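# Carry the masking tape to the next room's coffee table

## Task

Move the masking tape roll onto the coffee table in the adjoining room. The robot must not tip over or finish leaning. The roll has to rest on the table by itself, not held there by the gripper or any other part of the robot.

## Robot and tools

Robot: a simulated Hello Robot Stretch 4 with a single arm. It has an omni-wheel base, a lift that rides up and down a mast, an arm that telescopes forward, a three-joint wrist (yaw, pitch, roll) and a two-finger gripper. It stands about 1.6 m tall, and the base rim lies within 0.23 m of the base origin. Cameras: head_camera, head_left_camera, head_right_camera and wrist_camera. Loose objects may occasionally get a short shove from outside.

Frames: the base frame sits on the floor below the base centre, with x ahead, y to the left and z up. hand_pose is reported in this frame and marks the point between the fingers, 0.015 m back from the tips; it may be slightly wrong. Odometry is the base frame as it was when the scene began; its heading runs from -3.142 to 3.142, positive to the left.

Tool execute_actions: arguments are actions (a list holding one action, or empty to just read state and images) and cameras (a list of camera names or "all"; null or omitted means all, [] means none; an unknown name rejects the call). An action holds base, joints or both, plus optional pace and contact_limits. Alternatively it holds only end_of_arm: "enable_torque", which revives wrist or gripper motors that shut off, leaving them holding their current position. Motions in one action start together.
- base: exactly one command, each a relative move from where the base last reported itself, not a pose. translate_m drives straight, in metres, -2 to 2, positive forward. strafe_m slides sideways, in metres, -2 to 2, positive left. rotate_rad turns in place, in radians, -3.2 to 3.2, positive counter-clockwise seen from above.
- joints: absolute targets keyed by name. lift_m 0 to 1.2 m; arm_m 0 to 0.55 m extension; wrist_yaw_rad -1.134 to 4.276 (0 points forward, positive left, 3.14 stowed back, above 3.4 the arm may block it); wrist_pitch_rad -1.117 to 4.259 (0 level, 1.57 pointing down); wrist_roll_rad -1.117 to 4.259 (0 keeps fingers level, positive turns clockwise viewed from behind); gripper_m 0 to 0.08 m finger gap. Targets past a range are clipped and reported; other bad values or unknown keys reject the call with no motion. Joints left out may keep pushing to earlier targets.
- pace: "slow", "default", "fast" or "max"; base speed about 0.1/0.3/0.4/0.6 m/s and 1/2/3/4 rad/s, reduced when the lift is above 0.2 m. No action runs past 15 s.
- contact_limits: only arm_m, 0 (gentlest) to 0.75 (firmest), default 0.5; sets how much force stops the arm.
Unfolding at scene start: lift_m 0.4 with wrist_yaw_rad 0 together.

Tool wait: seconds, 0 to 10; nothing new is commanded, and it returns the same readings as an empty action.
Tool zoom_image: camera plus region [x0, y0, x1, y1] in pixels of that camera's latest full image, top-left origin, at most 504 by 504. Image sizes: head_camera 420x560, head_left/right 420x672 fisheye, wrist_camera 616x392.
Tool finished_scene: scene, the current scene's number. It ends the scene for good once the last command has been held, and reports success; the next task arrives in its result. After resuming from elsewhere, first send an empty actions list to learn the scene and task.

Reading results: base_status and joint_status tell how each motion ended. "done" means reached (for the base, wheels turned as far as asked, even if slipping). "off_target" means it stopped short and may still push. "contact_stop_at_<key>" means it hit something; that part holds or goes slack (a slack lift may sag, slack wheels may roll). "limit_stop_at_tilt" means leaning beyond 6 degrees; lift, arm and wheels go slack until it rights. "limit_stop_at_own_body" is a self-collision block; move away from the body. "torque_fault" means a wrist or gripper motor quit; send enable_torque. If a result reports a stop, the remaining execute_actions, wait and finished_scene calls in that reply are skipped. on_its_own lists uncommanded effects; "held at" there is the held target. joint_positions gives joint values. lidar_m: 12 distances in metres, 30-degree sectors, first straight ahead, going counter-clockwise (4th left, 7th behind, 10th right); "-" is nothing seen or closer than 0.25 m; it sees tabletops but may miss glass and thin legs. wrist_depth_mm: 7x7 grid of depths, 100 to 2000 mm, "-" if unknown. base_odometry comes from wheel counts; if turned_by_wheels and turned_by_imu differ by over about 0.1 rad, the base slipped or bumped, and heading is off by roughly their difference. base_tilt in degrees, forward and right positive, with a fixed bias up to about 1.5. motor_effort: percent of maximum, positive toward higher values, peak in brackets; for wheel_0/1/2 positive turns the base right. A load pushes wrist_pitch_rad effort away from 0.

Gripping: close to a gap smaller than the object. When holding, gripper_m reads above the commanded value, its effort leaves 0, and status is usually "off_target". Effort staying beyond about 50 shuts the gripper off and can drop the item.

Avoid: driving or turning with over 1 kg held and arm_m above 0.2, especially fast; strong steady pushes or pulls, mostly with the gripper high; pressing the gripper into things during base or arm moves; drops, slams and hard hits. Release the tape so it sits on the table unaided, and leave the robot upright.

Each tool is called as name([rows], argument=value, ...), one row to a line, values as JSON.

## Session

execute_actions(actions=[])

Scene clock: 0.00 s.
base_odometry: x=+0.000 y=+0.000 heading=+0.000 (m, m, rad; odometry frame)
turned_by_wheels: +0.000 (rad since the last result)
turned_by_imu: +0.000 (rad since the last result)
base_tilt: forward=+0.6 right=+0.4 (deg)
lidar_m: 0.83 0.76 0.78 0.96 0.87 0.88 1.03 0.92 0.93 1.16 1.26 2.78
base_status: not commanded
joint_positions: lift_m=+0.264 arm_m=-0.001 wrist_yaw_rad=+3.127 wrist_pitch_rad=-0.005 wrist_roll_rad=-0.017 gripper_m=+0.040
joint_status: not commanded
motor_effort: lift_m=+19 arm_m=-1 wrist_yaw_rad=-1 wrist_pitch_rad=-8 wrist_roll_rad=+1 gripper_m=+0 wheel_0=+0 wheel_1=+0 wheel_2=+0 (%)
hand_pose: x=-0.0410 y=+0.0905 z=+0.4433 quat_wxyz=(+0.007, +0.002, -0.008, +1.000) (m; base frame)
wrist_depth_mm: - 141 1229 1336 1060 878 750 / - 140 1229 1336 1078 866 759 / - 123 178 1336 1078 878 759 / 105 139 220 1366 1078 878 759 / 139 976 1205 1336 1078 878 759 / 904 1025 1160 1308 1025 891 750 / 891 960 124 1118 120 809 759
pictures: head_camera, head_left_camera, head_right_camera, wrist_camera
Images, in order (width x height): head_camera 420x560, head_left_camera 420x672, head_right_camera 420x672, wrist_camera 616x392.

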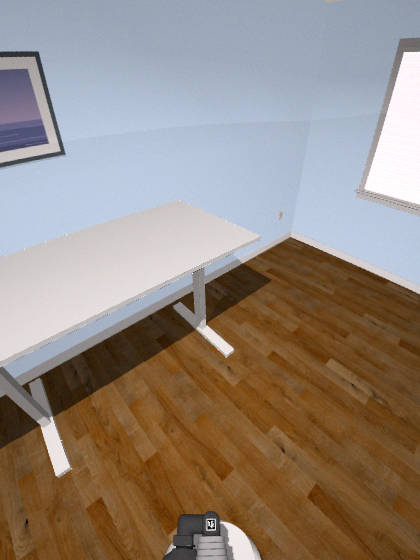

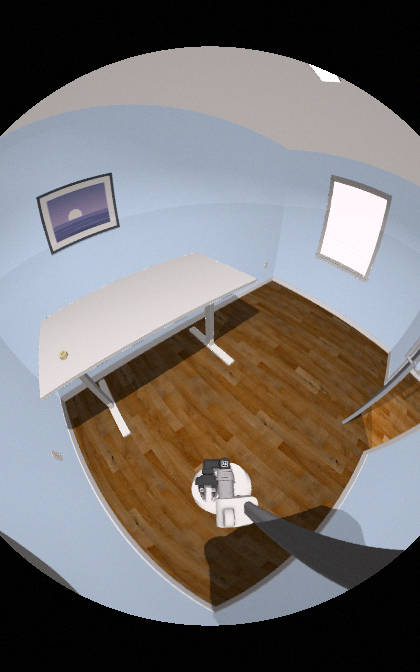

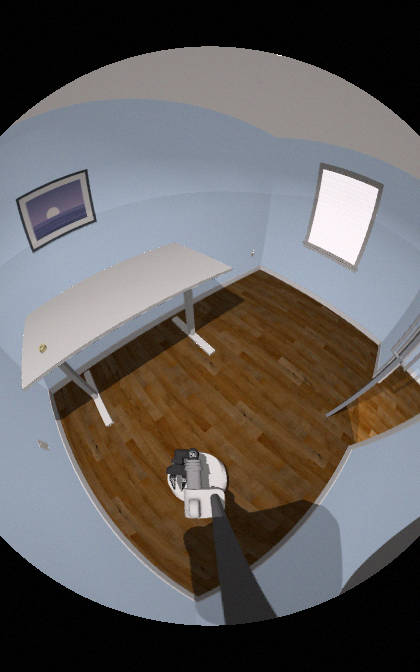

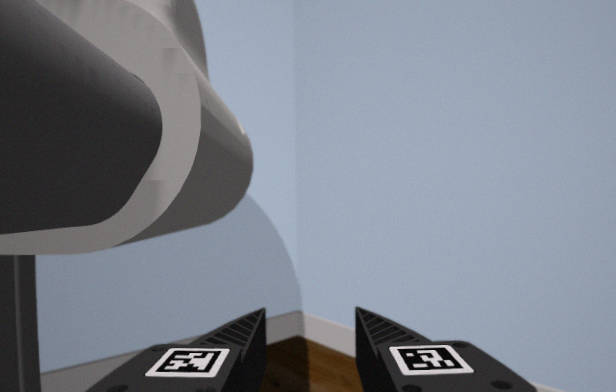

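execute_actions([
  {"base":{"rotate_rad":0.68},"joints":{"lift_m":1.1,"wrist_yaw_rad":0,"wrist_pitch_rad":1.0,"gripper_m":0.08},"pace":"fast"},
], cameras=[])

execute_actions([
  {"base":{"strafe_m":0.5},"joints":{"arm_m":0.3},"pace":"fast"},
])

Scene clock: 8.83 s.
base_odometry: x=+0.000 y=+0.000 heading=+0.679 (m, m, rad; odometry frame)
turned_by_wheels: +0.679 (rad since the last result)
turned_by_imu: +0.671 (rad since the last result)
base_tilt: forward=+0.6 right=+0.5 (deg)
lidar_m: 0.75 0.79 0.92 0.87 0.91 0.98 0.90 0.96 1.27 2.84 1.14 0.82
base_status: done
joint_positions: lift_m=+1.100 arm_m=+0.000 wrist_yaw_rad=+0.000 wrist_pitch_rad=+1.002 wrist_roll_rad=-0.017 gripper_m=+0.080
joint_status: all done
motor_effort: lift_m=+20(19) arm_m=-1(1) wrist_yaw_rad=-2(5) wrist_pitch_rad=-3(7) wrist_roll_rad=+1(0) gripper_m=+1(1) wheel_0=-1(7) wheel_1=-2(12) wheel_2=-3(14) (%)
hand_pose: x=+0.2851 y=-0.0874 z=+1.0989 quat_wxyz=(+0.877, -0.007, +0.480, +0.004) (m; base frame)
wrist_depth_mm: 931 759 1464 1464 1499 1499 1008 / 1430 1618 1708 1708 1756 1708 1205 / 1430 1708 1618 1661 1661 1618 1661 / 1397 1537 1499 1499 1499 1499 1464 / 1336 1366 1366 1397 1366 1336 1366 / 1255 1255 1255 1281 1229 1255 1229 / 1182 104 1138 1160 1118 107 -
pictures: none
No camera images: the call's "cameras" was empty. Leave "cameras" out to get every camera's image.

Scene clock: 11.67 s.
base_odometry: x=-0.314 y=+0.389 heading=+0.680 (m, m, rad; odometry frame)
turned_by_wheels: +0.000 (rad since the last result)
turned_by_imu: -0.001 (rad since the last result)
base_tilt: forward=+0.6 right=+0.6 (deg)
lidar_m: 0.74 0.57 0.38 0.36 0.39 0.53 0.93 0.97 1.34 1.84 1.12 0.82
base_status: done
joint_positions: lift_m=+1.100 arm_m=+0.299 wrist_yaw_rad=+0.000 wrist_pitch_rad=+1.001 wrist_roll_rad=-0.017 gripper_m=+0.080
joint_status: all done
motor_effort: lift_m=+20(20) arm_m=+5(6) wrist_yaw_rad=-1(0) wrist_pitch_rad=-6(4) wrist_roll_rad=+0(0) gripper_m=+2(2) wheel_0=-1(10) wheel_1=+3(11) wheel_2=+0(4) (%)
hand_pose: x=+0.5847 y=-0.0874 z=+1.0990 quat_wxyz=(+0.877, -0.007, +0.480, +0.004) (m; base frame)
wrist_depth_mm: 732 1060 1078 512 508 500 504 / 732 1060 1182 445 445 442 442 / 699 1078 421 399 397 394 394 / 699 1060 1499 1464 1464 1464 1430 / 691 1042 1366 1336 1336 1366 1366 / 683 1008 1255 1229 1255 1255 1229 / 647 104 1118 1160 1118 107 -
pictures: head_camera, head_left_camera, head_right_camera, wrist_camera
Images, in order (width x height): head_camera 420x560, head_left_camera 420x672, head_right_camera 420x672, wrist_camera 616x392.

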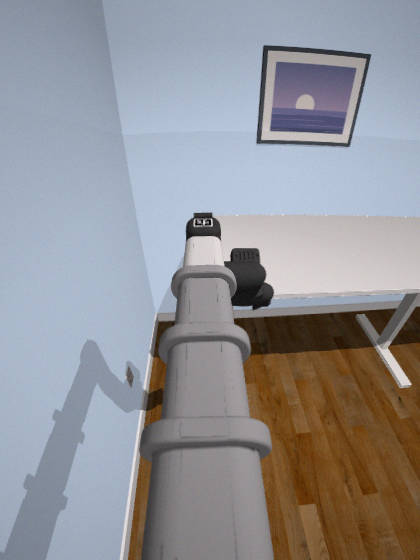

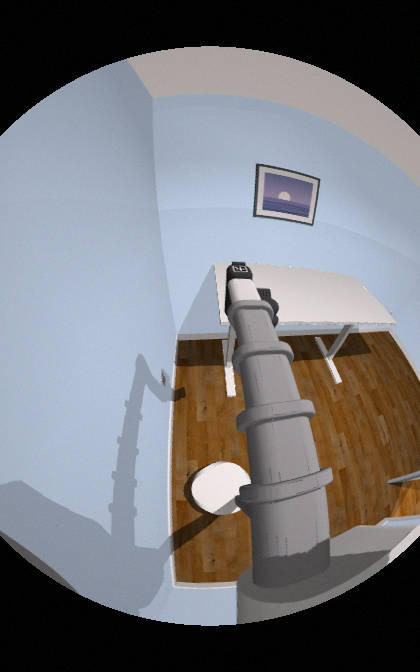

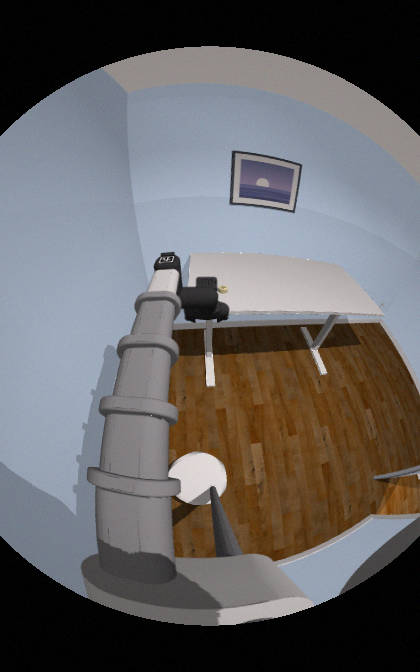

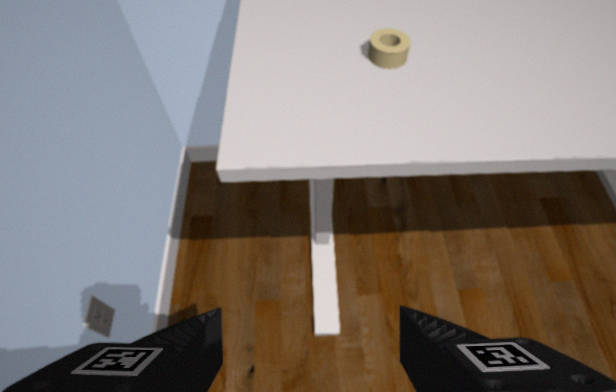

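execute_actions([
  {"base":{"strafe_m":-0.103},"joints":{"arm_m":0.52},"pace":"fast"},
], cameras=[])

execute_actions([
  {"base":{"translate_m":0.14},"joints":{"lift_m":1.04},"pace":"fast"},
], cameras=["wrist_camera"])

Scene clock: 24.13 s.
base_odometry: x=-0.249 y=+0.309 heading=+0.680 (m, m, rad; odometry frame)
turned_by_wheels: +0.000 (rad since the last result)
turned_by_imu: +0.000 (rad since the last result)
base_tilt: forward=+0.7 right=+0.3 (deg)
lidar_m: 0.76 0.71 0.47 0.46 0.50 0.67 0.92 0.95 1.30 1.74 1.13 0.82
base_status: done
joint_positions: lift_m=+1.100 arm_m=+0.519 wrist_yaw_rad=+0.000 wrist_pitch_rad=+1.001 wrist_roll_rad=-0.017 gripper_m=+0.080
joint_status: all done
motor_effort: lift_m=+20(20) arm_m=+5(6) wrist_yaw_rad=-1(0) wrist_pitch_rad=-4(5) wrist_roll_rad=+1(0) gripper_m=+2(2) wheel_0=+0(9) wheel_1=+0(11) wheel_2=+0(1) (%)
hand_pose: x=+0.8047 y=-0.0874 z=+1.0990 quat_wxyz=(+0.877, -0.007, +0.480, +0.004) (m; base frame)
wrist_depth_mm: 831 854 517 512 508 500 504 / 891 946 452 445 442 445 442 / 866 424 399 399 397 394 394 / 854 368 362 345 359 355 355 / 842 330 329 327 327 324 322 / 809 303 301 301 298 296 296 / 768 104 270 278 270 107 -
pictures: none
No camera images: the call's "cameras" was empty. Leave "cameras" out to get every camera's image.

Scene clock: 25.83 s.
base_odometry: x=-0.141 y=+0.397 heading=+0.680 (m, m, rad; odometry frame)
turned_by_wheels: +0.000 (rad since the last result)
turned_by_imu: -0.001 (rad since the last result)
base_tilt: forward=+0.7 right=+0.5 (deg)
lidar_m: 0.62 0.71 0.51 0.47 0.50 0.68 1.06 1.11 1.51 3.24 0.92 0.68
base_status: done
joint_positions: lift_m=+1.040 arm_m=+0.519 wrist_yaw_rad=+0.000 wrist_pitch_rad=+1.001 wrist_roll_rad=-0.017 gripper_m=+0.080
joint_status: all done
motor_effort: lift_m=+17(21) arm_m=+5(5) wrist_yaw_rad=+0(0) wrist_pitch_rad=-6(4) wrist_roll_rad=+2(0) gripper_m=+2(3) wheel_0=+1(3) wheel_1=+3(7) wheel_2=-1(14) (%)
hand_pose: x=+0.8047 y=-0.0874 z=+1.0392 quat_wxyz=(+0.877, -0.007, +0.480, +0.004) (m; base frame)
wrist_depth_mm: 691 554 415 410 410 402 399 / 788 373 359 357 355 355 355 / 842 324 322 320 317 317 315 / 768 290 291 289 287 285 283 / 273 266 263 263 262 259 258 / 243 243 242 231 239 238 237 / 227 104 216 206 215 107 -
pictures: wrist_camera
Images, in order (width x height): wrist_camera 616x392.

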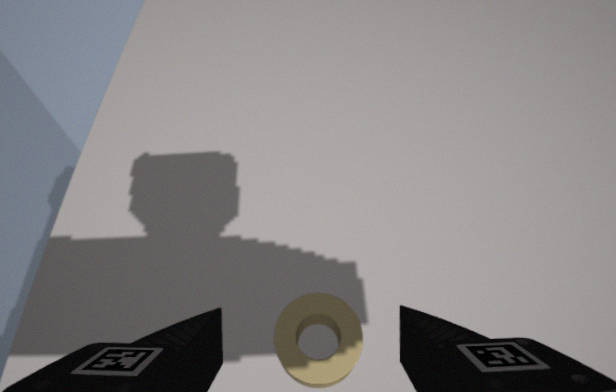

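execute_actions([
  {"base":{"strafe_m":-0.005},"joints":{"arm_m":0.53,"lift_m":0.979}},
], cameras=["wrist_camera"])

execute_actions([
  {"joints":{"gripper_m":0.03}},
], cameras=[])

execute_actions([
  {"joints":{"lift_m":1.02},"pace":"fast"},
], cameras=["wrist_camera"])

Scene clock: 34.40 s.
base_odometry: x=-0.138 y=+0.393 heading=+0.680 (m, m, rad; odometry frame)
turned_by_wheels: +0.000 (rad since the last result)
turned_by_imu: +0.000 (rad since the last result)
base_tilt: forward=+0.7 right=+0.6 (deg)
lidar_m: 0.62 0.74 0.51 0.47 0.52 0.68 1.06 1.11 1.52 3.21 0.92 0.66
base_status: done
joint_positions: lift_m=+0.979 arm_m=+0.529 wrist_yaw_rad=+0.000 wrist_pitch_rad=+1.002 wrist_roll_rad=-0.017 gripper_m=+0.080
joint_status: all done
motor_effort: lift_m=+16(13) arm_m=+5(5) wrist_yaw_rad=+1(1) wrist_pitch_rad=-4(6) wrist_roll_rad=+1(1) gripper_m=+2(1) wheel_0=+1(8) wheel_1=+3(8) wheel_2=-1(2) (%)
hand_pose: x=+0.8146 y=-0.0874 z=+0.9783 quat_wxyz=(+0.877, -0.007, +0.480, +0.004) (m; base frame)
wrist_depth_mm: 676 310 309 307 304 298 300 / 290 273 270 268 266 266 265 / 244 243 240 239 237 236 236 / 220 218 217 216 214 213 213 / 199 198 197 196 195 194 193 / 182 181 181 160 179 178 177 / 170 104 160 144 160 107 -
pictures: wrist_camera
Images, in order (width x height): wrist_camera 616x392.

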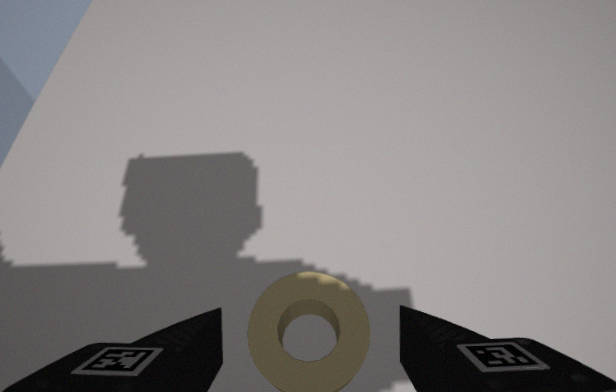

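Scene clock: 35.50 s.
base_odometry: x=-0.138 y=+0.393 heading=+0.680 (m, m, rad; odometry frame)
turned_by_wheels: +0.000 (rad since the last result)
turned_by_imu: +0.000 (rad since the last result)
base_tilt: forward=+0.7 right=+0.5 (deg)
lidar_m: 0.61 0.72 0.50 0.48 0.51 0.68 1.07 1.11 1.52 3.21 0.94 0.67
base_status: not commanded
joint_positions: lift_m=+0.979 arm_m=+0.529 wrist_yaw_rad=+0.000 wrist_pitch_rad=+1.002 wrist_roll_rad=-0.017 gripper_m=+0.048
joint_status: gripper_m off_target (ended at +0.048, target +0.030)
on_its_own: gripper_m is held at +0.042, not at your +0.030, by its contact guard: the fingers met something
motor_effort: lift_m=+16(16) arm_m=+5(5) wrist_yaw_rad=+0(1) wrist_pitch_rad=-4(5) wrist_roll_rad=+1(0) gripper_m=-40(41) wheel_0=+1(1) wheel_1=+2(2) wheel_2=+0(0) (%)
hand_pose: x=+0.8146 y=-0.0874 z=+0.9783 quat_wxyz=(+0.877, -0.007, +0.480, +0.004) (m; base frame)
wrist_depth_mm: 676 310 309 306 304 300 300 / 290 274 271 268 267 266 265 / 245 243 241 239 237 236 235 / 219 219 216 216 214 213 212 / 198 198 197 197 195 194 193 / 181 181 181 160 179 178 177 / 168 170 128 143 122 137 -
pictures: none
No camera images: the call's "cameras" was empty. Leave "cameras" out to get every camera's image.

Scene clock: 36.37 s.
base_odometry: x=-0.138 y=+0.393 heading=+0.680 (m, m, rad; odometry frame)
turned_by_wheels: +0.000 (rad since the last result)
turned_by_imu: +0.000 (rad since the last result)
base_tilt: forward=+0.8 right=+0.5 (deg)
lidar_m: 0.62 0.71 0.51 0.48 0.50 0.68 1.05 1.10 1.51 3.23 0.90 0.67
base_status: not commanded
joint_positions: lift_m=+1.020 arm_m=+0.529 wrist_yaw_rad=+0.000 wrist_pitch_rad=+1.002 wrist_roll_rad=-0.017 gripper_m=+0.048
joint_status: all done
on_its_own: gripper_m is held at +0.042, not at your +0.030, by its contact guard: the fingers met something
motor_effort: lift_m=+21(22) arm_m=+5(5) wrist_yaw_rad=-1(1) wrist_pitch_rad=-3(6) wrist_roll_rad=+1(0) gripper_m=-39(40) wheel_0=+1(1) wheel_1=+3(2) wheel_2=+0(0) (%)
hand_pose: x=+0.8146 y=-0.0874 z=+1.0189 quat_wxyz=(+0.877, -0.007, +0.480, +0.004) (m; base frame)
wrist_depth_mm: 683 384 377 377 373 368 366 / 768 334 330 329 325 325 324 / 798 298 296 293 290 291 287 / 273 268 265 264 263 262 259 / 243 243 241 240 239 238 237 / 223 222 221 160 219 218 216 / 206 207 128 143 122 156 203
pictures: wrist_camera
Images, in order (width x height): wrist_camera 616x392.

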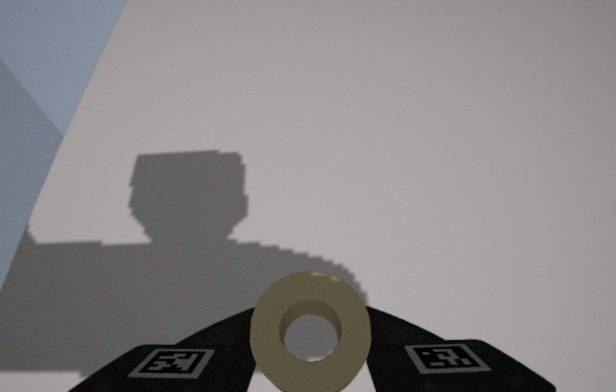

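execute_actions([
  {"base":{"translate_m":-0.77},"joints":{"arm_m":0},"pace":"fast"},
], cameras=[])

execute_actions([
  {"base":{"rotate_rad":-1.59},"joints":{"lift_m":0.4,"wrist_pitch_rad":1.4},"pace":"fast"},
], cameras=["head_camera"])

execute_actions([
  {"base":{"translate_m":0.8},"pace":"fast"},
], cameras=["head_camera","head_left_camera","head_right_camera"])

Scene clock: 46.03 s.
base_odometry: x=-0.736 y=-0.091 heading=+0.680 (m, m, rad; odometry frame)
turned_by_wheels: +0.000 (rad since the last result)
turned_by_imu: +0.005 (rad since the last result)
base_tilt: forward=+0.7 right=+0.4 (deg)
lidar_m: 1.39 0.71 0.47 0.46 0.46 0.33 0.30 0.32 0.47 1.19 3.17 1.48
base_status: done
joint_positions: lift_m=+1.020 arm_m=+0.001 wrist_yaw_rad=+0.000 wrist_pitch_rad=+1.002 wrist_roll_rad=-0.017 gripper_m=+0.048
joint_status: all done
on_its_own: gripper_m is held at +0.042, not at your +0.030, by its contact guard: the fingers met something
motor_effort: lift_m=+20(21) arm_m=-5(5) wrist_yaw_rad=+0(1) wrist_pitch_rad=-4(5) wrist_roll_rad=+0(1) gripper_m=-40(40) wheel_0=-3(5) wheel_1=-4(8) wheel_2=+4(12) (%)
hand_pose: x=+0.2863 y=-0.0874 z=+1.0189 quat_wxyz=(+0.877, -0.007, +0.480, +0.004) (m; base frame)
wrist_depth_mm: 854 1255 1983 1983 1983 1921 1921 / 854 1255 1808 1808 1708 1756 1756 / 831 1255 1618 1537 1537 1576 1576 / 820 1229 1430 1430 1430 1397 1397 / 809 1182 1281 1281 1281 1255 1255 / 809 1160 1182 160 1160 1160 1160 / 798 1008 128 143 122 597 1078
pictures: none
No camera images: the call's "cameras" was empty. Leave "cameras" out to get every camera's image.

Scene clock: 48.67 s.
base_odometry: x=-0.736 y=-0.091 heading=-0.909 (m, m, rad; odometry frame)
turned_by_wheels: -1.589 (rad since the last result)
turned_by_imu: -1.570 (rad since the last result)
base_tilt: forward=+0.7 right=+0.5 (deg)
lidar_m: 1.09 3.22 1.47 1.39 0.71 0.50 0.45 0.47 0.31 0.30 0.31 0.43
base_status: done
joint_positions: lift_m=+0.400 arm_m=+0.001 wrist_yaw_rad=+0.000 wrist_pitch_rad=+1.401 wrist_roll_rad=-0.017 gripper_m=+0.048
joint_status: all done
on_its_own: gripper_m is held at +0.042, not at your +0.030, by its contact guard: the fingers met something
motor_effort: lift_m=+17(20) arm_m=-5(5) wrist_yaw_rad=+1(1) wrist_pitch_rad=-1(5) wrist_roll_rad=+1(0) gripper_m=-39(39) wheel_0=+2(7) wheel_1=+4(9) wheel_2=+4(8) (%)
hand_pose: x=+0.2078 y=-0.0874 z=+0.3688 quat_wxyz=(+0.765, -0.006, +0.644, +0.005) (m; base frame)
wrist_depth_mm: 591 585 585 580 580 439 312 / 574 569 569 564 559 452 319 / 554 554 549 549 544 452 325 / 539 535 535 535 535 445 330 / 525 525 521 521 521 452 334 / 517 512 327 160 504 459 340 / 500 301 128 144 122 252 330
pictures: head_camera
Images, in order (width x height): head_camera 420x560.

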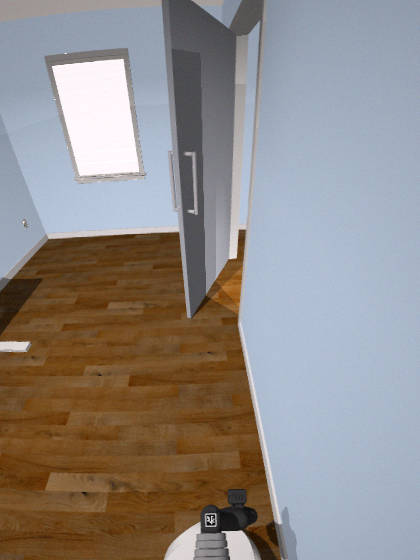

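Scene clock: 51.97 s.
base_odometry: x=-0.245 y=-0.723 heading=-0.909 (m, m, rad; odometry frame)
turned_by_wheels: +0.000 (rad since the last result)
turned_by_imu: -0.007 (rad since the last result)
base_tilt: forward=+0.6 right=+0.4 (deg)
lidar_m: 0.77 2.52 1.50 1.40 1.45 1.33 1.26 0.44 0.29 0.27 0.28 0.38
base_status: done
joint_positions: lift_m=+0.400 arm_m=+0.001 wrist_yaw_rad=+0.000 wrist_pitch_rad=+1.401 wrist_roll_rad=-0.017 gripper_m=+0.048
joint_status: not commanded
on_its_own: gripper_m is held at +0.042, not at your +0.030, by its contact guard: the fingers met something
motor_effort: lift_m=+17(17) arm_m=-5(5) wrist_yaw_rad=+1(1) wrist_pitch_rad=-3(2) wrist_roll_rad=+0(0) gripper_m=-40(39) wheel_0=+0(9) wheel_1=+1(9) wheel_2=+1(17) (%)
hand_pose: x=+0.2078 y=-0.0874 z=+0.3687 quat_wxyz=(+0.765, -0.006, +0.644, +0.005) (m; base frame)
wrist_depth_mm: 591 585 585 580 574 375 273 / 574 569 569 564 564 384 278 / 559 554 559 549 549 394 279 / 544 539 535 530 535 404 285 / 525 521 521 517 521 415 289 / 512 512 327 160 508 418 293 / 500 300 128 143 122 226 303
pictures: head_camera, head_left_camera, head_right_camera
Images, in order (width x height): head_camera 420x560, head_left_camera 420x672, head_right_camera 420x672.

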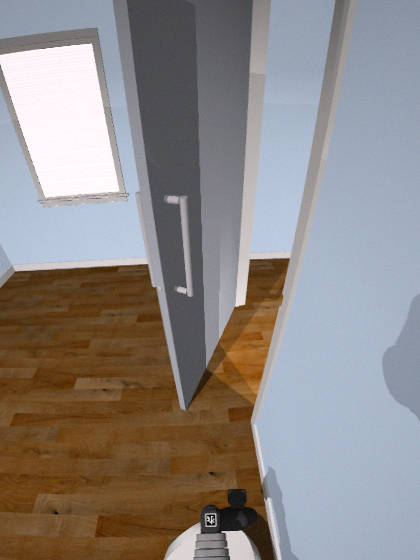

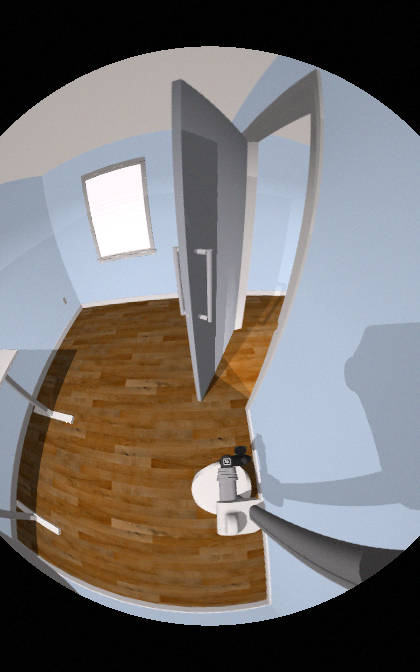

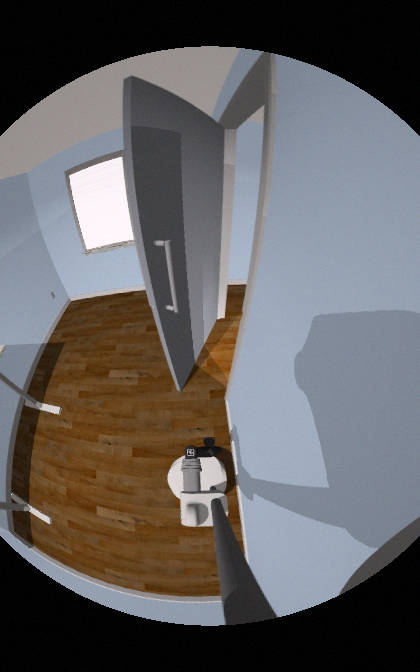

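execute_actions([
  {"base":{"rotate_rad":0.03}},
], cameras=[])

execute_actions([
  {"base":{"translate_m":0.47},"pace":"fast"},
], cameras=["head_camera"])

execute_actions([
  {"base":{"translate_m":0.27},"pace":"slow"},
], cameras=["head_left_camera","head_right_camera"])

Scene clock: 60.37 s.
base_odometry: x=-0.245 y=-0.722 heading=-0.880 (m, m, rad; odometry frame)
turned_by_wheels: +0.029 (rad since the last result)
turned_by_imu: +0.029 (rad since the last result)
base_tilt: forward=+0.8 right=+0.5 (deg)
lidar_m: 0.75 2.54 1.44 1.39 1.46 1.32 1.19 0.41 0.29 0.26 0.29 0.39
base_status: done
joint_positions: lift_m=+0.400 arm_m=+0.001 wrist_yaw_rad=+0.000 wrist_pitch_rad=+1.401 wrist_roll_rad=-0.017 gripper_m=+0.048
joint_status: not commanded
on_its_own: gripper_m is held at +0.042, not at your +0.030, by its contact guard: the fingers met something
motor_effort: lift_m=+17(17) arm_m=-5(5) wrist_yaw_rad=+0(1) wrist_pitch_rad=+0(2) wrist_roll_rad=+0(0) gripper_m=-40(39) wheel_0=-1(4) wheel_1=-2(7) wheel_2=-5(7) (%)
hand_pose: x=+0.2078 y=-0.0874 z=+0.3687 quat_wxyz=(+0.765, -0.006, +0.644, +0.005) (m; base frame)
wrist_depth_mm: 591 585 585 580 574 402 291 / 574 569 564 564 559 410 289 / 554 549 554 544 549 418 294 / 539 535 535 539 535 424 296 / 525 521 525 517 521 427 300 / 508 508 327 160 508 415 301 / 500 301 128 144 122 229 301
pictures: none
No camera images: the call's "cameras" was empty. Leave "cameras" out to get every camera's image.

Scene clock: 62.83 s.
base_odometry: x=+0.055 y=-1.085 heading=-0.880 (m, m, rad; odometry frame)
turned_by_wheels: +0.000 (rad since the last result)
turned_by_imu: -0.004 (rad since the last result)
base_tilt: forward=+0.6 right=+0.5 (deg)
lidar_m: 0.33 0.31 2.30 1.39 1.47 1.81 1.17 0.41 0.27 0.25 0.27 1.28
base_status: done
joint_positions: lift_m=+0.400 arm_m=+0.001 wrist_yaw_rad=+0.000 wrist_pitch_rad=+1.401 wrist_roll_rad=-0.017 gripper_m=+0.048
joint_status: not commanded
on_its_own: gripper_m is held at +0.042, not at your +0.030, by its contact guard: the fingers met something
motor_effort: lift_m=+17(17) arm_m=-5(5) wrist_yaw_rad=+0(1) wrist_pitch_rad=-1(3) wrist_roll_rad=+1(1) gripper_m=-40(40) wheel_0=+2(8) wheel_1=+4(11) wheel_2=-2(15) (%)
hand_pose: x=+0.2078 y=-0.0874 z=+0.3687 quat_wxyz=(+0.765, -0.006, +0.644, +0.005) (m; base frame)
wrist_depth_mm: 242 314 469 580 580 574 574 / 255 343 530 564 559 559 559 / 274 377 549 549 549 544 544 / 530 462 535 530 535 535 530 / 525 525 517 521 521 517 445 / 512 512 327 160 504 389 278 / 500 301 128 144 122 224 298
pictures: head_camera
Images, in order (width x height): head_camera 420x560.

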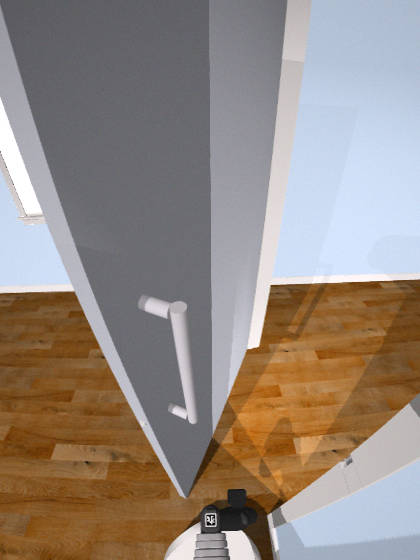

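Scene clock: 66.80 s.
base_odometry: x=+0.227 y=-1.292 heading=-0.880 (m, m, rad; odometry frame)
turned_by_wheels: +0.000 (rad since the last result)
turned_by_imu: -0.002 (rad since the last result)
base_tilt: forward=+0.4 right=+0.5 (deg)
lidar_m: 0.30 0.25 2.34 1.41 1.47 2.06 1.16 0.40 0.26 0.25 2.52 0.87
base_status: done
joint_positions: lift_m=+0.400 arm_m=+0.001 wrist_yaw_rad=+0.000 wrist_pitch_rad=+1.401 wrist_roll_rad=-0.017 gripper_m=+0.048
joint_status: not commanded
on_its_own: gripper_m is held at +0.042, not at your +0.030, by its contact guard: the fingers met something
motor_effort: lift_m=+17(17) arm_m=-5(5) wrist_yaw_rad=+0(0) wrist_pitch_rad=-1(1) wrist_roll_rad=+0(1) gripper_m=-40(40) wheel_0=+2(9) wheel_1=+4(12) wheel_2=-5(12) (%)
hand_pose: x=+0.2077 y=-0.0874 z=+0.3687 quat_wxyz=(+0.765, -0.006, +0.644, +0.005) (m; base frame)
wrist_depth_mm: 186 237 343 574 580 574 569 / 198 262 392 564 564 559 559 / 216 296 466 549 549 539 544 / 238 336 530 535 535 530 525 / 264 387 521 517 517 517 517 / 296 418 327 160 508 504 500 / 324 301 128 144 122 300 492
pictures: head_left_camera, head_right_camera
Images, in order (width x height): head_left_camera 420x672, head_right_camera 420x672.

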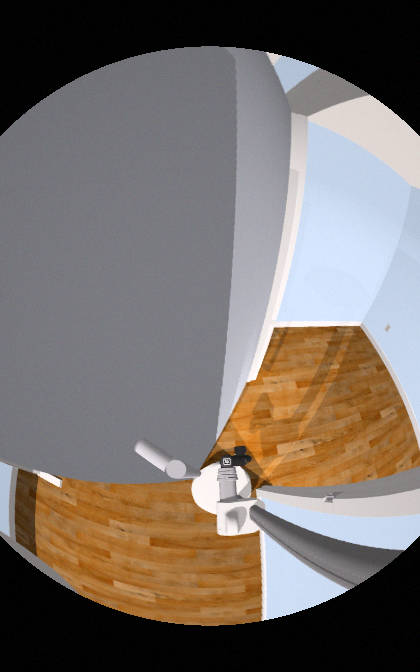

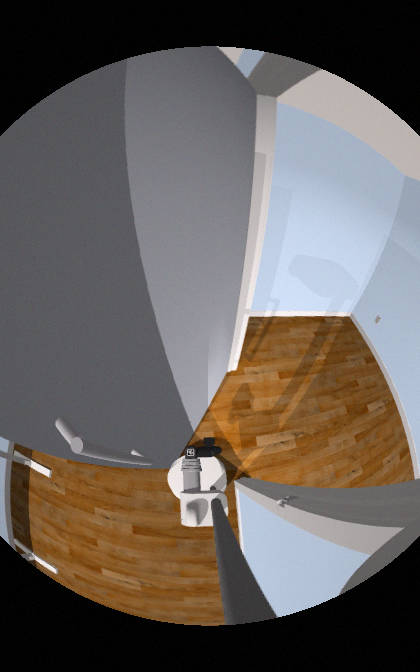

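execute_actions([
  {"base":{"translate_m":0.09},"pace":"slow"},
], cameras=[])

execute_actions([
  {"base":{"rotate_rad":-1.45},"pace":"slow"},
], cameras=["head_left_camera"])

execute_actions([
  {"base":{"strafe_m":0.3},"pace":"slow"},
], cameras=["head_camera","head_left_camera"])

Scene clock: 79.53 s.
base_odometry: x=+0.284 y=-1.362 heading=-0.879 (m, m, rad; odometry frame)
turned_by_wheels: +0.000 (rad since the last result)
turned_by_imu: -0.001 (rad since the last result)
base_tilt: forward=+0.7 right=+0.4 (deg)
lidar_m: 0.26 0.25 - 0.25 1.45 2.05 1.17 0.40 0.30 2.50 2.38 0.72
base_status: done
joint_positions: lift_m=+0.400 arm_m=+0.001 wrist_yaw_rad=+0.000 wrist_pitch_rad=+1.401 wrist_roll_rad=-0.017 gripper_m=+0.048
joint_status: not commanded
on_its_own: gripper_m is held at +0.042, not at your +0.030, by its contact guard: the fingers met something
motor_effort: lift_m=+17(17) arm_m=-4(5) wrist_yaw_rad=+2(2) wrist_pitch_rad=-3(3) wrist_roll_rad=+1(1) gripper_m=-40(40) wheel_0=+3(6) wheel_1=+5(8) wheel_2=-5(10) (%)
hand_pose: x=+0.2077 y=-0.0874 z=+0.3687 quat_wxyz=(+0.765, -0.006, +0.644, +0.005) (m; base frame)
wrist_depth_mm: 172 217 306 492 574 580 569 / 183 241 353 559 564 559 559 / 203 274 424 549 549 544 544 / 226 315 530 530 535 530 530 / 253 370 521 521 517 517 517 / 287 415 327 160 504 504 500 / 322 301 128 144 122 298 492
pictures: none
No camera images: the call's "cameras" was empty. Leave "cameras" out to get every camera's image.

Scene clock: 82.27 s.
base_odometry: x=+0.284 y=-1.362 heading=-2.328 (m, m, rad; odometry frame)
turned_by_wheels: -1.449 (rad since the last result)
turned_by_imu: -1.431 (rad since the last result)
base_tilt: forward=+0.8 right=+0.5 (deg)
lidar_m: 2.51 2.11 0.51 0.25 0.25 - 0.25 1.56 2.14 0.77 0.36 0.29
base_status: done
joint_positions: lift_m=+0.400 arm_m=+0.001 wrist_yaw_rad=+0.000 wrist_pitch_rad=+1.401 wrist_roll_rad=-0.017 gripper_m=+0.048
joint_status: not commanded
on_its_own: gripper_m is held at +0.042, not at your +0.030, by its contact guard: the fingers met something
motor_effort: lift_m=+17(17) arm_m=-5(5) wrist_yaw_rad=+1(1) wrist_pitch_rad=-1(1) wrist_roll_rad=+1(1) gripper_m=-40(39) wheel_0=+3(4) wheel_1=+5(10) wheel_2=+6(10) (%)
hand_pose: x=+0.2078 y=-0.0874 z=+0.3687 quat_wxyz=(+0.765, -0.006, +0.644, +0.005) (m; base frame)
wrist_depth_mm: 591 585 585 580 580 141 - / 574 564 569 564 559 145 - / 559 549 549 549 317 163 - / 544 535 539 539 340 167 - / 525 521 521 521 512 427 436 / 508 512 329 160 504 504 504 / 500 301 128 143 122 298 492
pictures: head_left_camera
Images, in order (width x height): head_left_camera 420x672.

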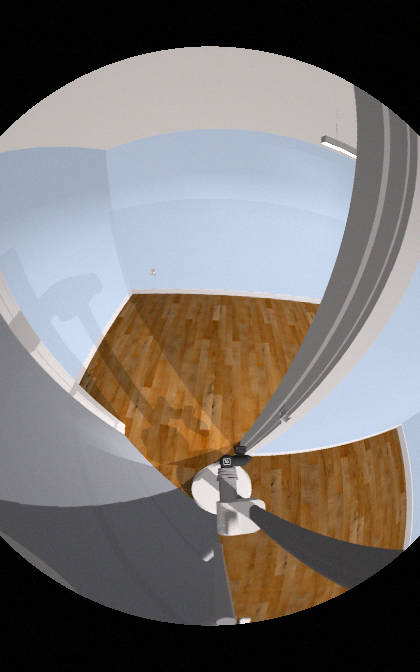

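Scene clock: 86.40 s.
base_odometry: x=+0.502 y=-1.568 heading=-2.328 (m, m, rad; odometry frame)
turned_by_wheels: +0.000 (rad since the last result)
turned_by_imu: +0.000 (rad since the last result)
base_tilt: forward=+0.7 right=+0.4 (deg)
lidar_m: 2.54 1.75 0.33 0.25 - 0.25 0.25 1.51 2.36 0.85 0.52 2.58
base_status: done
joint_positions: lift_m=+0.400 arm_m=+0.001 wrist_yaw_rad=+0.000 wrist_pitch_rad=+1.401 wrist_roll_rad=-0.017 gripper_m=+0.048
joint_status: not commanded
on_its_own: gripper_m is held at +0.042, not at your +0.030, by its contact guard: the fingers met something
motor_effort: lift_m=+17(17) arm_m=-5(5) wrist_yaw_rad=+0(1) wrist_pitch_rad=-3(2) wrist_roll_rad=+0(1) gripper_m=-40(40) wheel_0=-2(8) wheel_1=+6(11) wheel_2=+0(2) (%)
hand_pose: x=+0.2078 y=-0.0874 z=+0.3687 quat_wxyz=(+0.765, -0.006, +0.644, +0.005) (m; base frame)
wrist_depth_mm: 585 580 585 580 574 580 569 / 569 569 564 564 559 559 559 / 554 549 554 549 549 544 549 / 539 539 535 535 530 530 521 / 521 525 521 521 521 521 512 / 508 512 327 160 504 504 500 / 500 301 128 143 122 301 492
pictures: head_camera, head_left_camera
Images, in order (width x height): head_camera 420x560, head_left_camera 420x672.

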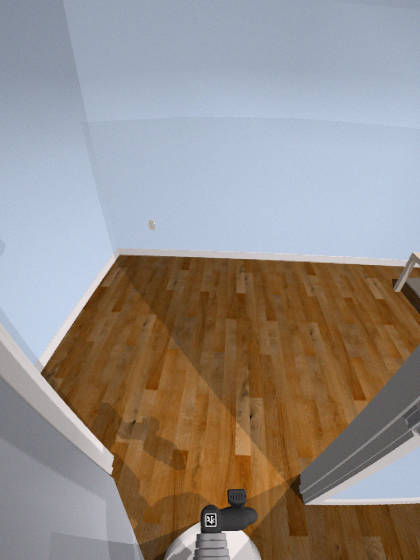

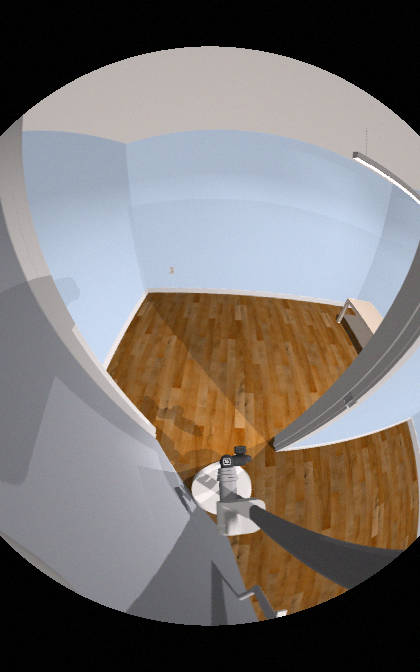

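execute_actions([
  {"base":{"rotate_rad":-0.2}},
], cameras=[])

execute_actions([
  {"base":{"translate_m":1.4},"pace":"fast"},
], cameras=[])

execute_actions([
  {"base":{"rotate_rad":-1.45},"joints":{"lift_m":0.62,"wrist_pitch_rad":1.0},"pace":"fast"},
], cameras=["head_camera"])

Scene clock: 95.00 s.
base_odometry: x=+0.502 y=-1.568 heading=-2.527 (m, m, rad; odometry frame)
turned_by_wheels: -0.199 (rad since the last result)
turned_by_imu: -0.197 (rad since the last result)
base_tilt: forward=+0.6 right=+0.5 (deg)
lidar_m: 2.53 2.11 0.41 0.25 0.26 0.25 0.25 0.32 1.90 1.88 0.50 0.53
base_status: done
joint_positions: lift_m=+0.400 arm_m=+0.001 wrist_yaw_rad=+0.000 wrist_pitch_rad=+1.401 wrist_roll_rad=-0.017 gripper_m=+0.048
joint_status: not commanded
on_its_own: gripper_m is held at +0.042, not at your +0.030, by its contact guard: the fingers met something
motor_effort: lift_m=+17(17) arm_m=-5(5) wrist_yaw_rad=+1(0) wrist_pitch_rad=-2(1) wrist_roll_rad=+0(0) gripper_m=-40(39) wheel_0=+3(5) wheel_1=+3(11) wheel_2=+3(8) (%)
hand_pose: x=+0.2078 y=-0.0874 z=+0.3687 quat_wxyz=(+0.765, -0.006, +0.644, +0.005) (m; base frame)
wrist_depth_mm: 591 585 580 585 580 574 574 / 569 574 569 564 564 559 439 / 559 554 549 549 544 544 449 / 539 539 539 535 530 530 525 / 521 521 521 521 521 517 512 / 512 512 329 160 500 504 500 / 500 301 128 143 122 300 488
pictures: none
No camera images: the call's "cameras" was empty. Leave "cameras" out to get every camera's image.

Scene clock: 99.80 s.
base_odometry: x=-0.642 y=-2.375 heading=-2.527 (m, m, rad; odometry frame)
turned_by_wheels: +0.000 (rad since the last result)
turned_by_imu: -0.012 (rad since the last result)
base_tilt: forward=+0.8 right=+0.5 (deg)
lidar_m: 1.15 1.17 1.50 1.47 1.49 1.16 1.35 0.99 1.23 1.63 1.65 1.22
base_status: done
joint_positions: lift_m=+0.400 arm_m=+0.001 wrist_yaw_rad=+0.000 wrist_pitch_rad=+1.401 wrist_roll_rad=-0.017 gripper_m=+0.048
joint_status: not commanded
on_its_own: gripper_m is held at +0.042, not at your +0.030, by its contact guard: the fingers met something
motor_effort: lift_m=+17(17) arm_m=-5(5) wrist_yaw_rad=+2(1) wrist_pitch_rad=-1(3) wrist_roll_rad=+1(1) gripper_m=-40(41) wheel_0=+0(6) wheel_1=+1(10) wheel_2=-1(14) (%)
hand_pose: x=+0.2078 y=-0.0874 z=+0.3687 quat_wxyz=(+0.765, -0.006, +0.644, +0.005) (m; base frame)
wrist_depth_mm: 591 580 580 580 585 574 574 / 574 569 564 559 564 559 559 / 559 554 549 554 549 544 544 / 539 535 530 535 530 530 530 / 525 525 521 521 517 517 512 / 512 508 327 160 500 504 504 / 500 301 128 143 122 298 488
pictures: none
No camera images: the call's "cameras" was empty. Leave "cameras" out to get every camera's image.

Scene clock: 101.47 s.
base_odometry: x=-0.642 y=-2.375 heading=+2.306 (m, m, rad; odometry frame)
turned_by_wheels: -1.450 (rad since the last result)
turned_by_imu: -1.432 (rad since the last result)
base_tilt: forward=+0.6 right=+0.6 (deg)
lidar_m: 1.62 1.62 1.19 1.15 1.20 1.51 1.46 1.31 1.19 1.03 0.96 1.40
base_status: done
joint_positions: lift_m=+0.620 arm_m=+0.001 wrist_yaw_rad=+0.000 wrist_pitch_rad=+1.002 wrist_roll_rad=-0.017 gripper_m=+0.048
joint_status: all done
on_its_own: gripper_m is held at +0.042, not at your +0.030, by its contact guard: the fingers met something
motor_effort: lift_m=+20(26) arm_m=-5(5) wrist_yaw_rad=-1(2) wrist_pitch_rad=-4(9) wrist_roll_rad=+1(0) gripper_m=-39(40) wheel_0=+2(10) wheel_1=+2(13) wheel_2=+1(11) (%)
hand_pose: x=+0.2864 y=-0.0874 z=+0.6189 quat_wxyz=(+0.877, -0.007, +0.480, +0.004) (m; base frame)
wrist_depth_mm: 1366 1336 1336 1336 1336 1308 1255 / 1182 1182 1160 1138 1160 1160 1118 / 1060 1042 1025 1025 1025 1025 1025 / 946 946 931 931 931 931 904 / 866 842 842 854 831 831 831 / 778 788 778 160 768 768 759 / 723 723 128 143 122 410 707
pictures: head_camera
Images, in order (width x height): head_camera 420x560.

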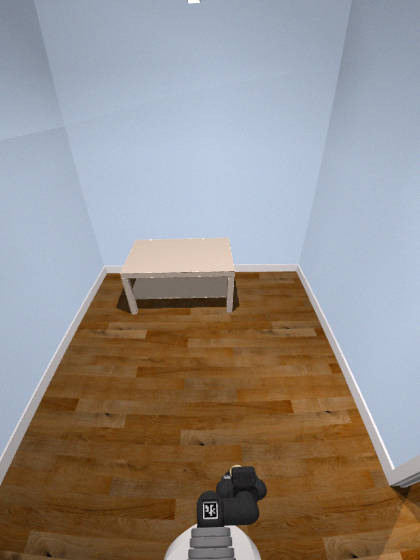

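execute_actions([
  {"base":{"rotate_rad":0.15},"pace":"fast"},
], cameras=[])

execute_actions([
  {"base":{"translate_m":1.07},"joints":{"arm_m":0.5,"lift_m":0.54},"pace":"fast"},
], cameras=["head_camera","wrist_camera"])

Scene clock: 111.23 s.
base_odometry: x=-0.642 y=-2.375 heading=+2.456 (m, m, rad; odometry frame)
turned_by_wheels: +0.150 (rad since the last result)
turned_by_imu: +0.148 (rad since the last result)
base_tilt: forward=+0.7 right=+0.6 (deg)
lidar_m: 1.62 1.43 1.16 1.14 1.28 1.49 1.47 1.19 1.21 0.97 1.04 1.65
base_status: done
joint_positions: lift_m=+0.620 arm_m=+0.001 wrist_yaw_rad=+0.000 wrist_pitch_rad=+1.002 wrist_roll_rad=-0.017 gripper_m=+0.048
joint_status: not commanded
on_its_own: gripper_m is held at +0.042, not at your +0.030, by its contact guard: the fingers met something
motor_effort: lift_m=+20(20) arm_m=-5(5) wrist_yaw_rad=+1(0) wrist_pitch_rad=-6(4) wrist_roll_rad=+0(1) gripper_m=-40(40) wheel_0=+1(6) wheel_1=-1(7) wheel_2=-2(10) (%)
hand_pose: x=+0.2864 y=-0.0874 z=+0.6189 quat_wxyz=(+0.877, -0.007, +0.480, +0.004) (m; base frame)
wrist_depth_mm: 1336 1336 1336 1336 1308 1281 1281 / 1182 1182 1160 1138 1160 1160 1160 / 1042 1042 1042 1042 1025 1025 1025 / 946 946 931 931 917 917 917 / 854 854 854 854 842 831 831 / 778 788 778 160 768 759 759 / 723 732 128 143 122 410 707
pictures: none
No camera images: the call's "cameras" was empty. Leave "cameras" out to get every camera's image.

Scene clock: 115.20 s.
base_odometry: x=-1.470 y=-1.698 heading=+2.457 (m, m, rad; odometry frame)
turned_by_wheels: +0.000 (rad since the last result)
turned_by_imu: -0.008 (rad since the last result)
base_tilt: forward=+0.7 right=+0.5 (deg)
lidar_m: 0.58 0.65 0.98 0.98 1.06 1.71 2.52 2.12 1.14 1.11 1.25 0.58
base_status: done
joint_positions: lift_m=+0.540 arm_m=+0.499 wrist_yaw_rad=+0.000 wrist_pitch_rad=+1.001 wrist_roll_rad=-0.017 gripper_m=+0.048
joint_status: all done
on_its_own: gripper_m is held at +0.042, not at your +0.030, by its contact guard: the fingers met something
motor_effort: lift_m=+17(19) arm_m=+5(7) wrist_yaw_rad=-2(2) wrist_pitch_rad=-2(6) wrist_roll_rad=+1(0) gripper_m=-40(39) wheel_0=+2(3) wheel_1=+4(9) wheel_2=-2(13) (%)
hand_pose: x=+0.7847 y=-0.0874 z=+0.5392 quat_wxyz=(+0.877, -0.007, +0.480, +0.004) (m; base frame)
wrist_depth_mm: 421 415 413 410 466 459 449 / 370 366 362 359 355 355 353 / 327 325 320 319 319 317 314 / 294 291 290 289 287 285 283 / 266 265 265 264 260 259 258 / 243 243 241 160 239 238 236 / 224 226 128 143 122 165 221
pictures: head_camera, wrist_camera
Images, in order (width x height): head_camera 420x560, wrist_camera 616x392.

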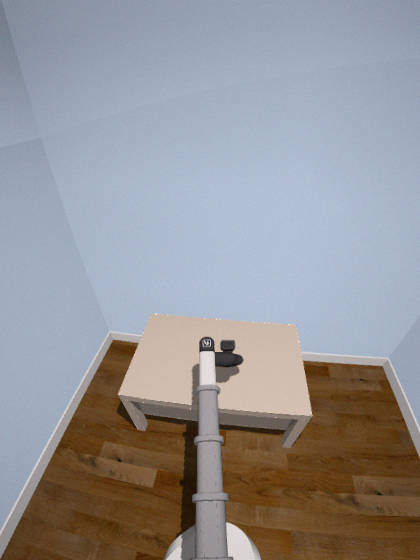

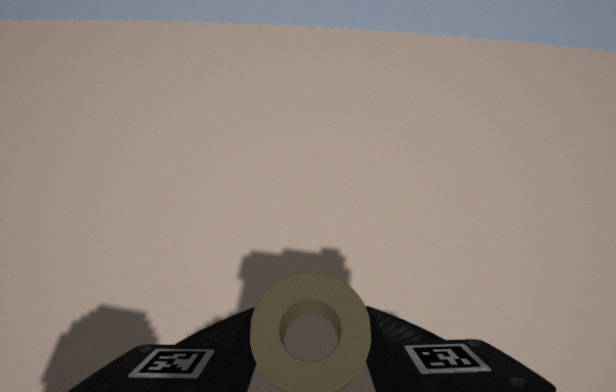

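execute_actions([
  {"joints":{"lift_m":0.48}},
], cameras=[])

execute_actions([
  {"joints":{"gripper_m":0.075}},
], cameras=[])

execute_actions([
  {"joints":{"lift_m":0.54},"pace":"fast"},
], cameras=["wrist_camera"])

Scene clock: 122.40 s.
base_odometry: x=-1.470 y=-1.698 heading=+2.457 (m, m, rad; odometry frame)
turned_by_wheels: +0.000 (rad since the last result)
turned_by_imu: +0.000 (rad since the last result)
base_tilt: forward=+0.8 right=+0.5 (deg)
lidar_m: 0.58 0.63 0.98 0.96 1.07 1.69 2.53 2.10 1.13 1.12 1.23 0.59
base_status: not commanded
joint_positions: lift_m=+0.480 arm_m=+0.499 wrist_yaw_rad=+0.000 wrist_pitch_rad=+1.001 wrist_roll_rad=-0.017 gripper_m=+0.048
joint_status: all done
on_its_own: gripper_m is held at +0.042, not at your +0.030, by its contact guard: the fingers met something
motor_effort: lift_m=+17(17) arm_m=+5(5) wrist_yaw_rad=+0(0) wrist_pitch_rad=-3(4) wrist_roll_rad=+0(0) gripper_m=-39(40) wheel_0=+2(2) wheel_1=+4(4) wheel_2=-2(2) (%)
hand_pose: x=+0.7847 y=-0.0874 z=+0.4793 quat_wxyz=(+0.877, -0.007, +0.480, +0.004) (m; base frame)
wrist_depth_mm: 317 310 310 309 306 301 303 / 279 274 272 270 267 267 267 / 245 244 242 240 238 237 236 / 220 220 217 216 216 214 213 / 200 199 198 197 196 195 195 / 182 182 182 160 180 179 178 / 169 171 128 144 122 138 -
pictures: none
No camera images: the call's "cameras" was empty. Leave "cameras" out to get every camera's image.

Scene clock: 123.37 s.
base_odometry: x=-1.470 y=-1.698 heading=+2.457 (m, m, rad; odometry frame)
turned_by_wheels: +0.000 (rad since the last result)
turned_by_imu: +0.000 (rad since the last result)
base_tilt: forward=+0.7 right=+0.4 (deg)
lidar_m: 0.58 0.63 0.98 0.97 1.06 1.73 2.51 2.11 1.12 1.11 1.25 0.58
base_status: not commanded
joint_positions: lift_m=+0.480 arm_m=+0.499 wrist_yaw_rad=+0.000 wrist_pitch_rad=+1.001 wrist_roll_rad=-0.017 gripper_m=+0.075
joint_status: all done
motor_effort: lift_m=+17(17) arm_m=+5(5) wrist_yaw_rad=+0(1) wrist_pitch_rad=-2(6) wrist_roll_rad=+1(0) gripper_m=+3(37) wheel_0=+2(2) wheel_1=+3(4) wheel_2=-2(2) (%)
hand_pose: x=+0.7847 y=-0.0874 z=+0.4793 quat_wxyz=(+0.877, -0.007, +0.480, +0.004) (m; base frame)
wrist_depth_mm: 317 310 310 309 307 303 301 / 278 276 272 268 267 268 266 / 246 244 242 241 239 237 237 / 220 220 218 216 216 214 213 / 200 199 198 198 196 195 195 / 182 183 182 161 180 179 178 / 171 114 149 144 160 107 -
pictures: none
No camera images: the call's "cameras" was empty. Leave "cameras" out to get every camera's image.

Scene clock: 124.33 s.
base_odometry: x=-1.470 y=-1.698 heading=+2.457 (m, m, rad; odometry frame)
turned_by_wheels: +0.000 (rad since the last result)
turned_by_imu: +0.000 (rad since the last result)
base_tilt: forward=+0.8 right=+0.4 (deg)
lidar_m: 0.58 0.63 0.97 0.96 1.08 1.72 2.52 2.12 1.11 1.12 1.24 0.60
base_status: not commanded
joint_positions: lift_m=+0.540 arm_m=+0.499 wrist_yaw_rad=+0.000 wrist_pitch_rad=+1.001 wrist_roll_rad=-0.017 gripper_m=+0.075
joint_status: all done
motor_effort: lift_m=+20(22) arm_m=+5(5) wrist_yaw_rad=+0(1) wrist_pitch_rad=-3(4) wrist_roll_rad=+0(1) gripper_m=+2(3) wheel_0=+2(2) wheel_1=+4(4) wheel_2=-2(1) (%)
hand_pose: x=+0.7847 y=-0.0874 z=+0.5390 quat_wxyz=(+0.877, -0.007, +0.480, +0.004) (m; base frame)
wrist_depth_mm: 418 413 413 413 469 455 452 / 370 366 359 357 355 355 355 / 327 324 322 319 317 317 315 / 294 291 290 287 286 285 285 / 265 266 264 263 262 260 257 / 242 243 242 242 239 238 237 / 226 114 183 202 214 107 -
pictures: wrist_camera
Images, in order (width x height): wrist_camera 616x392.

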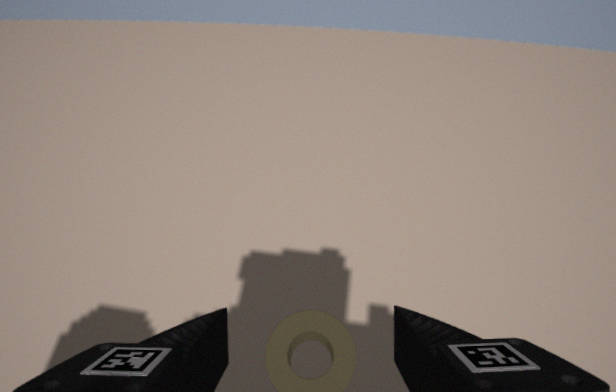

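finished_scene(scene=2)

The scene is finished: the task was done.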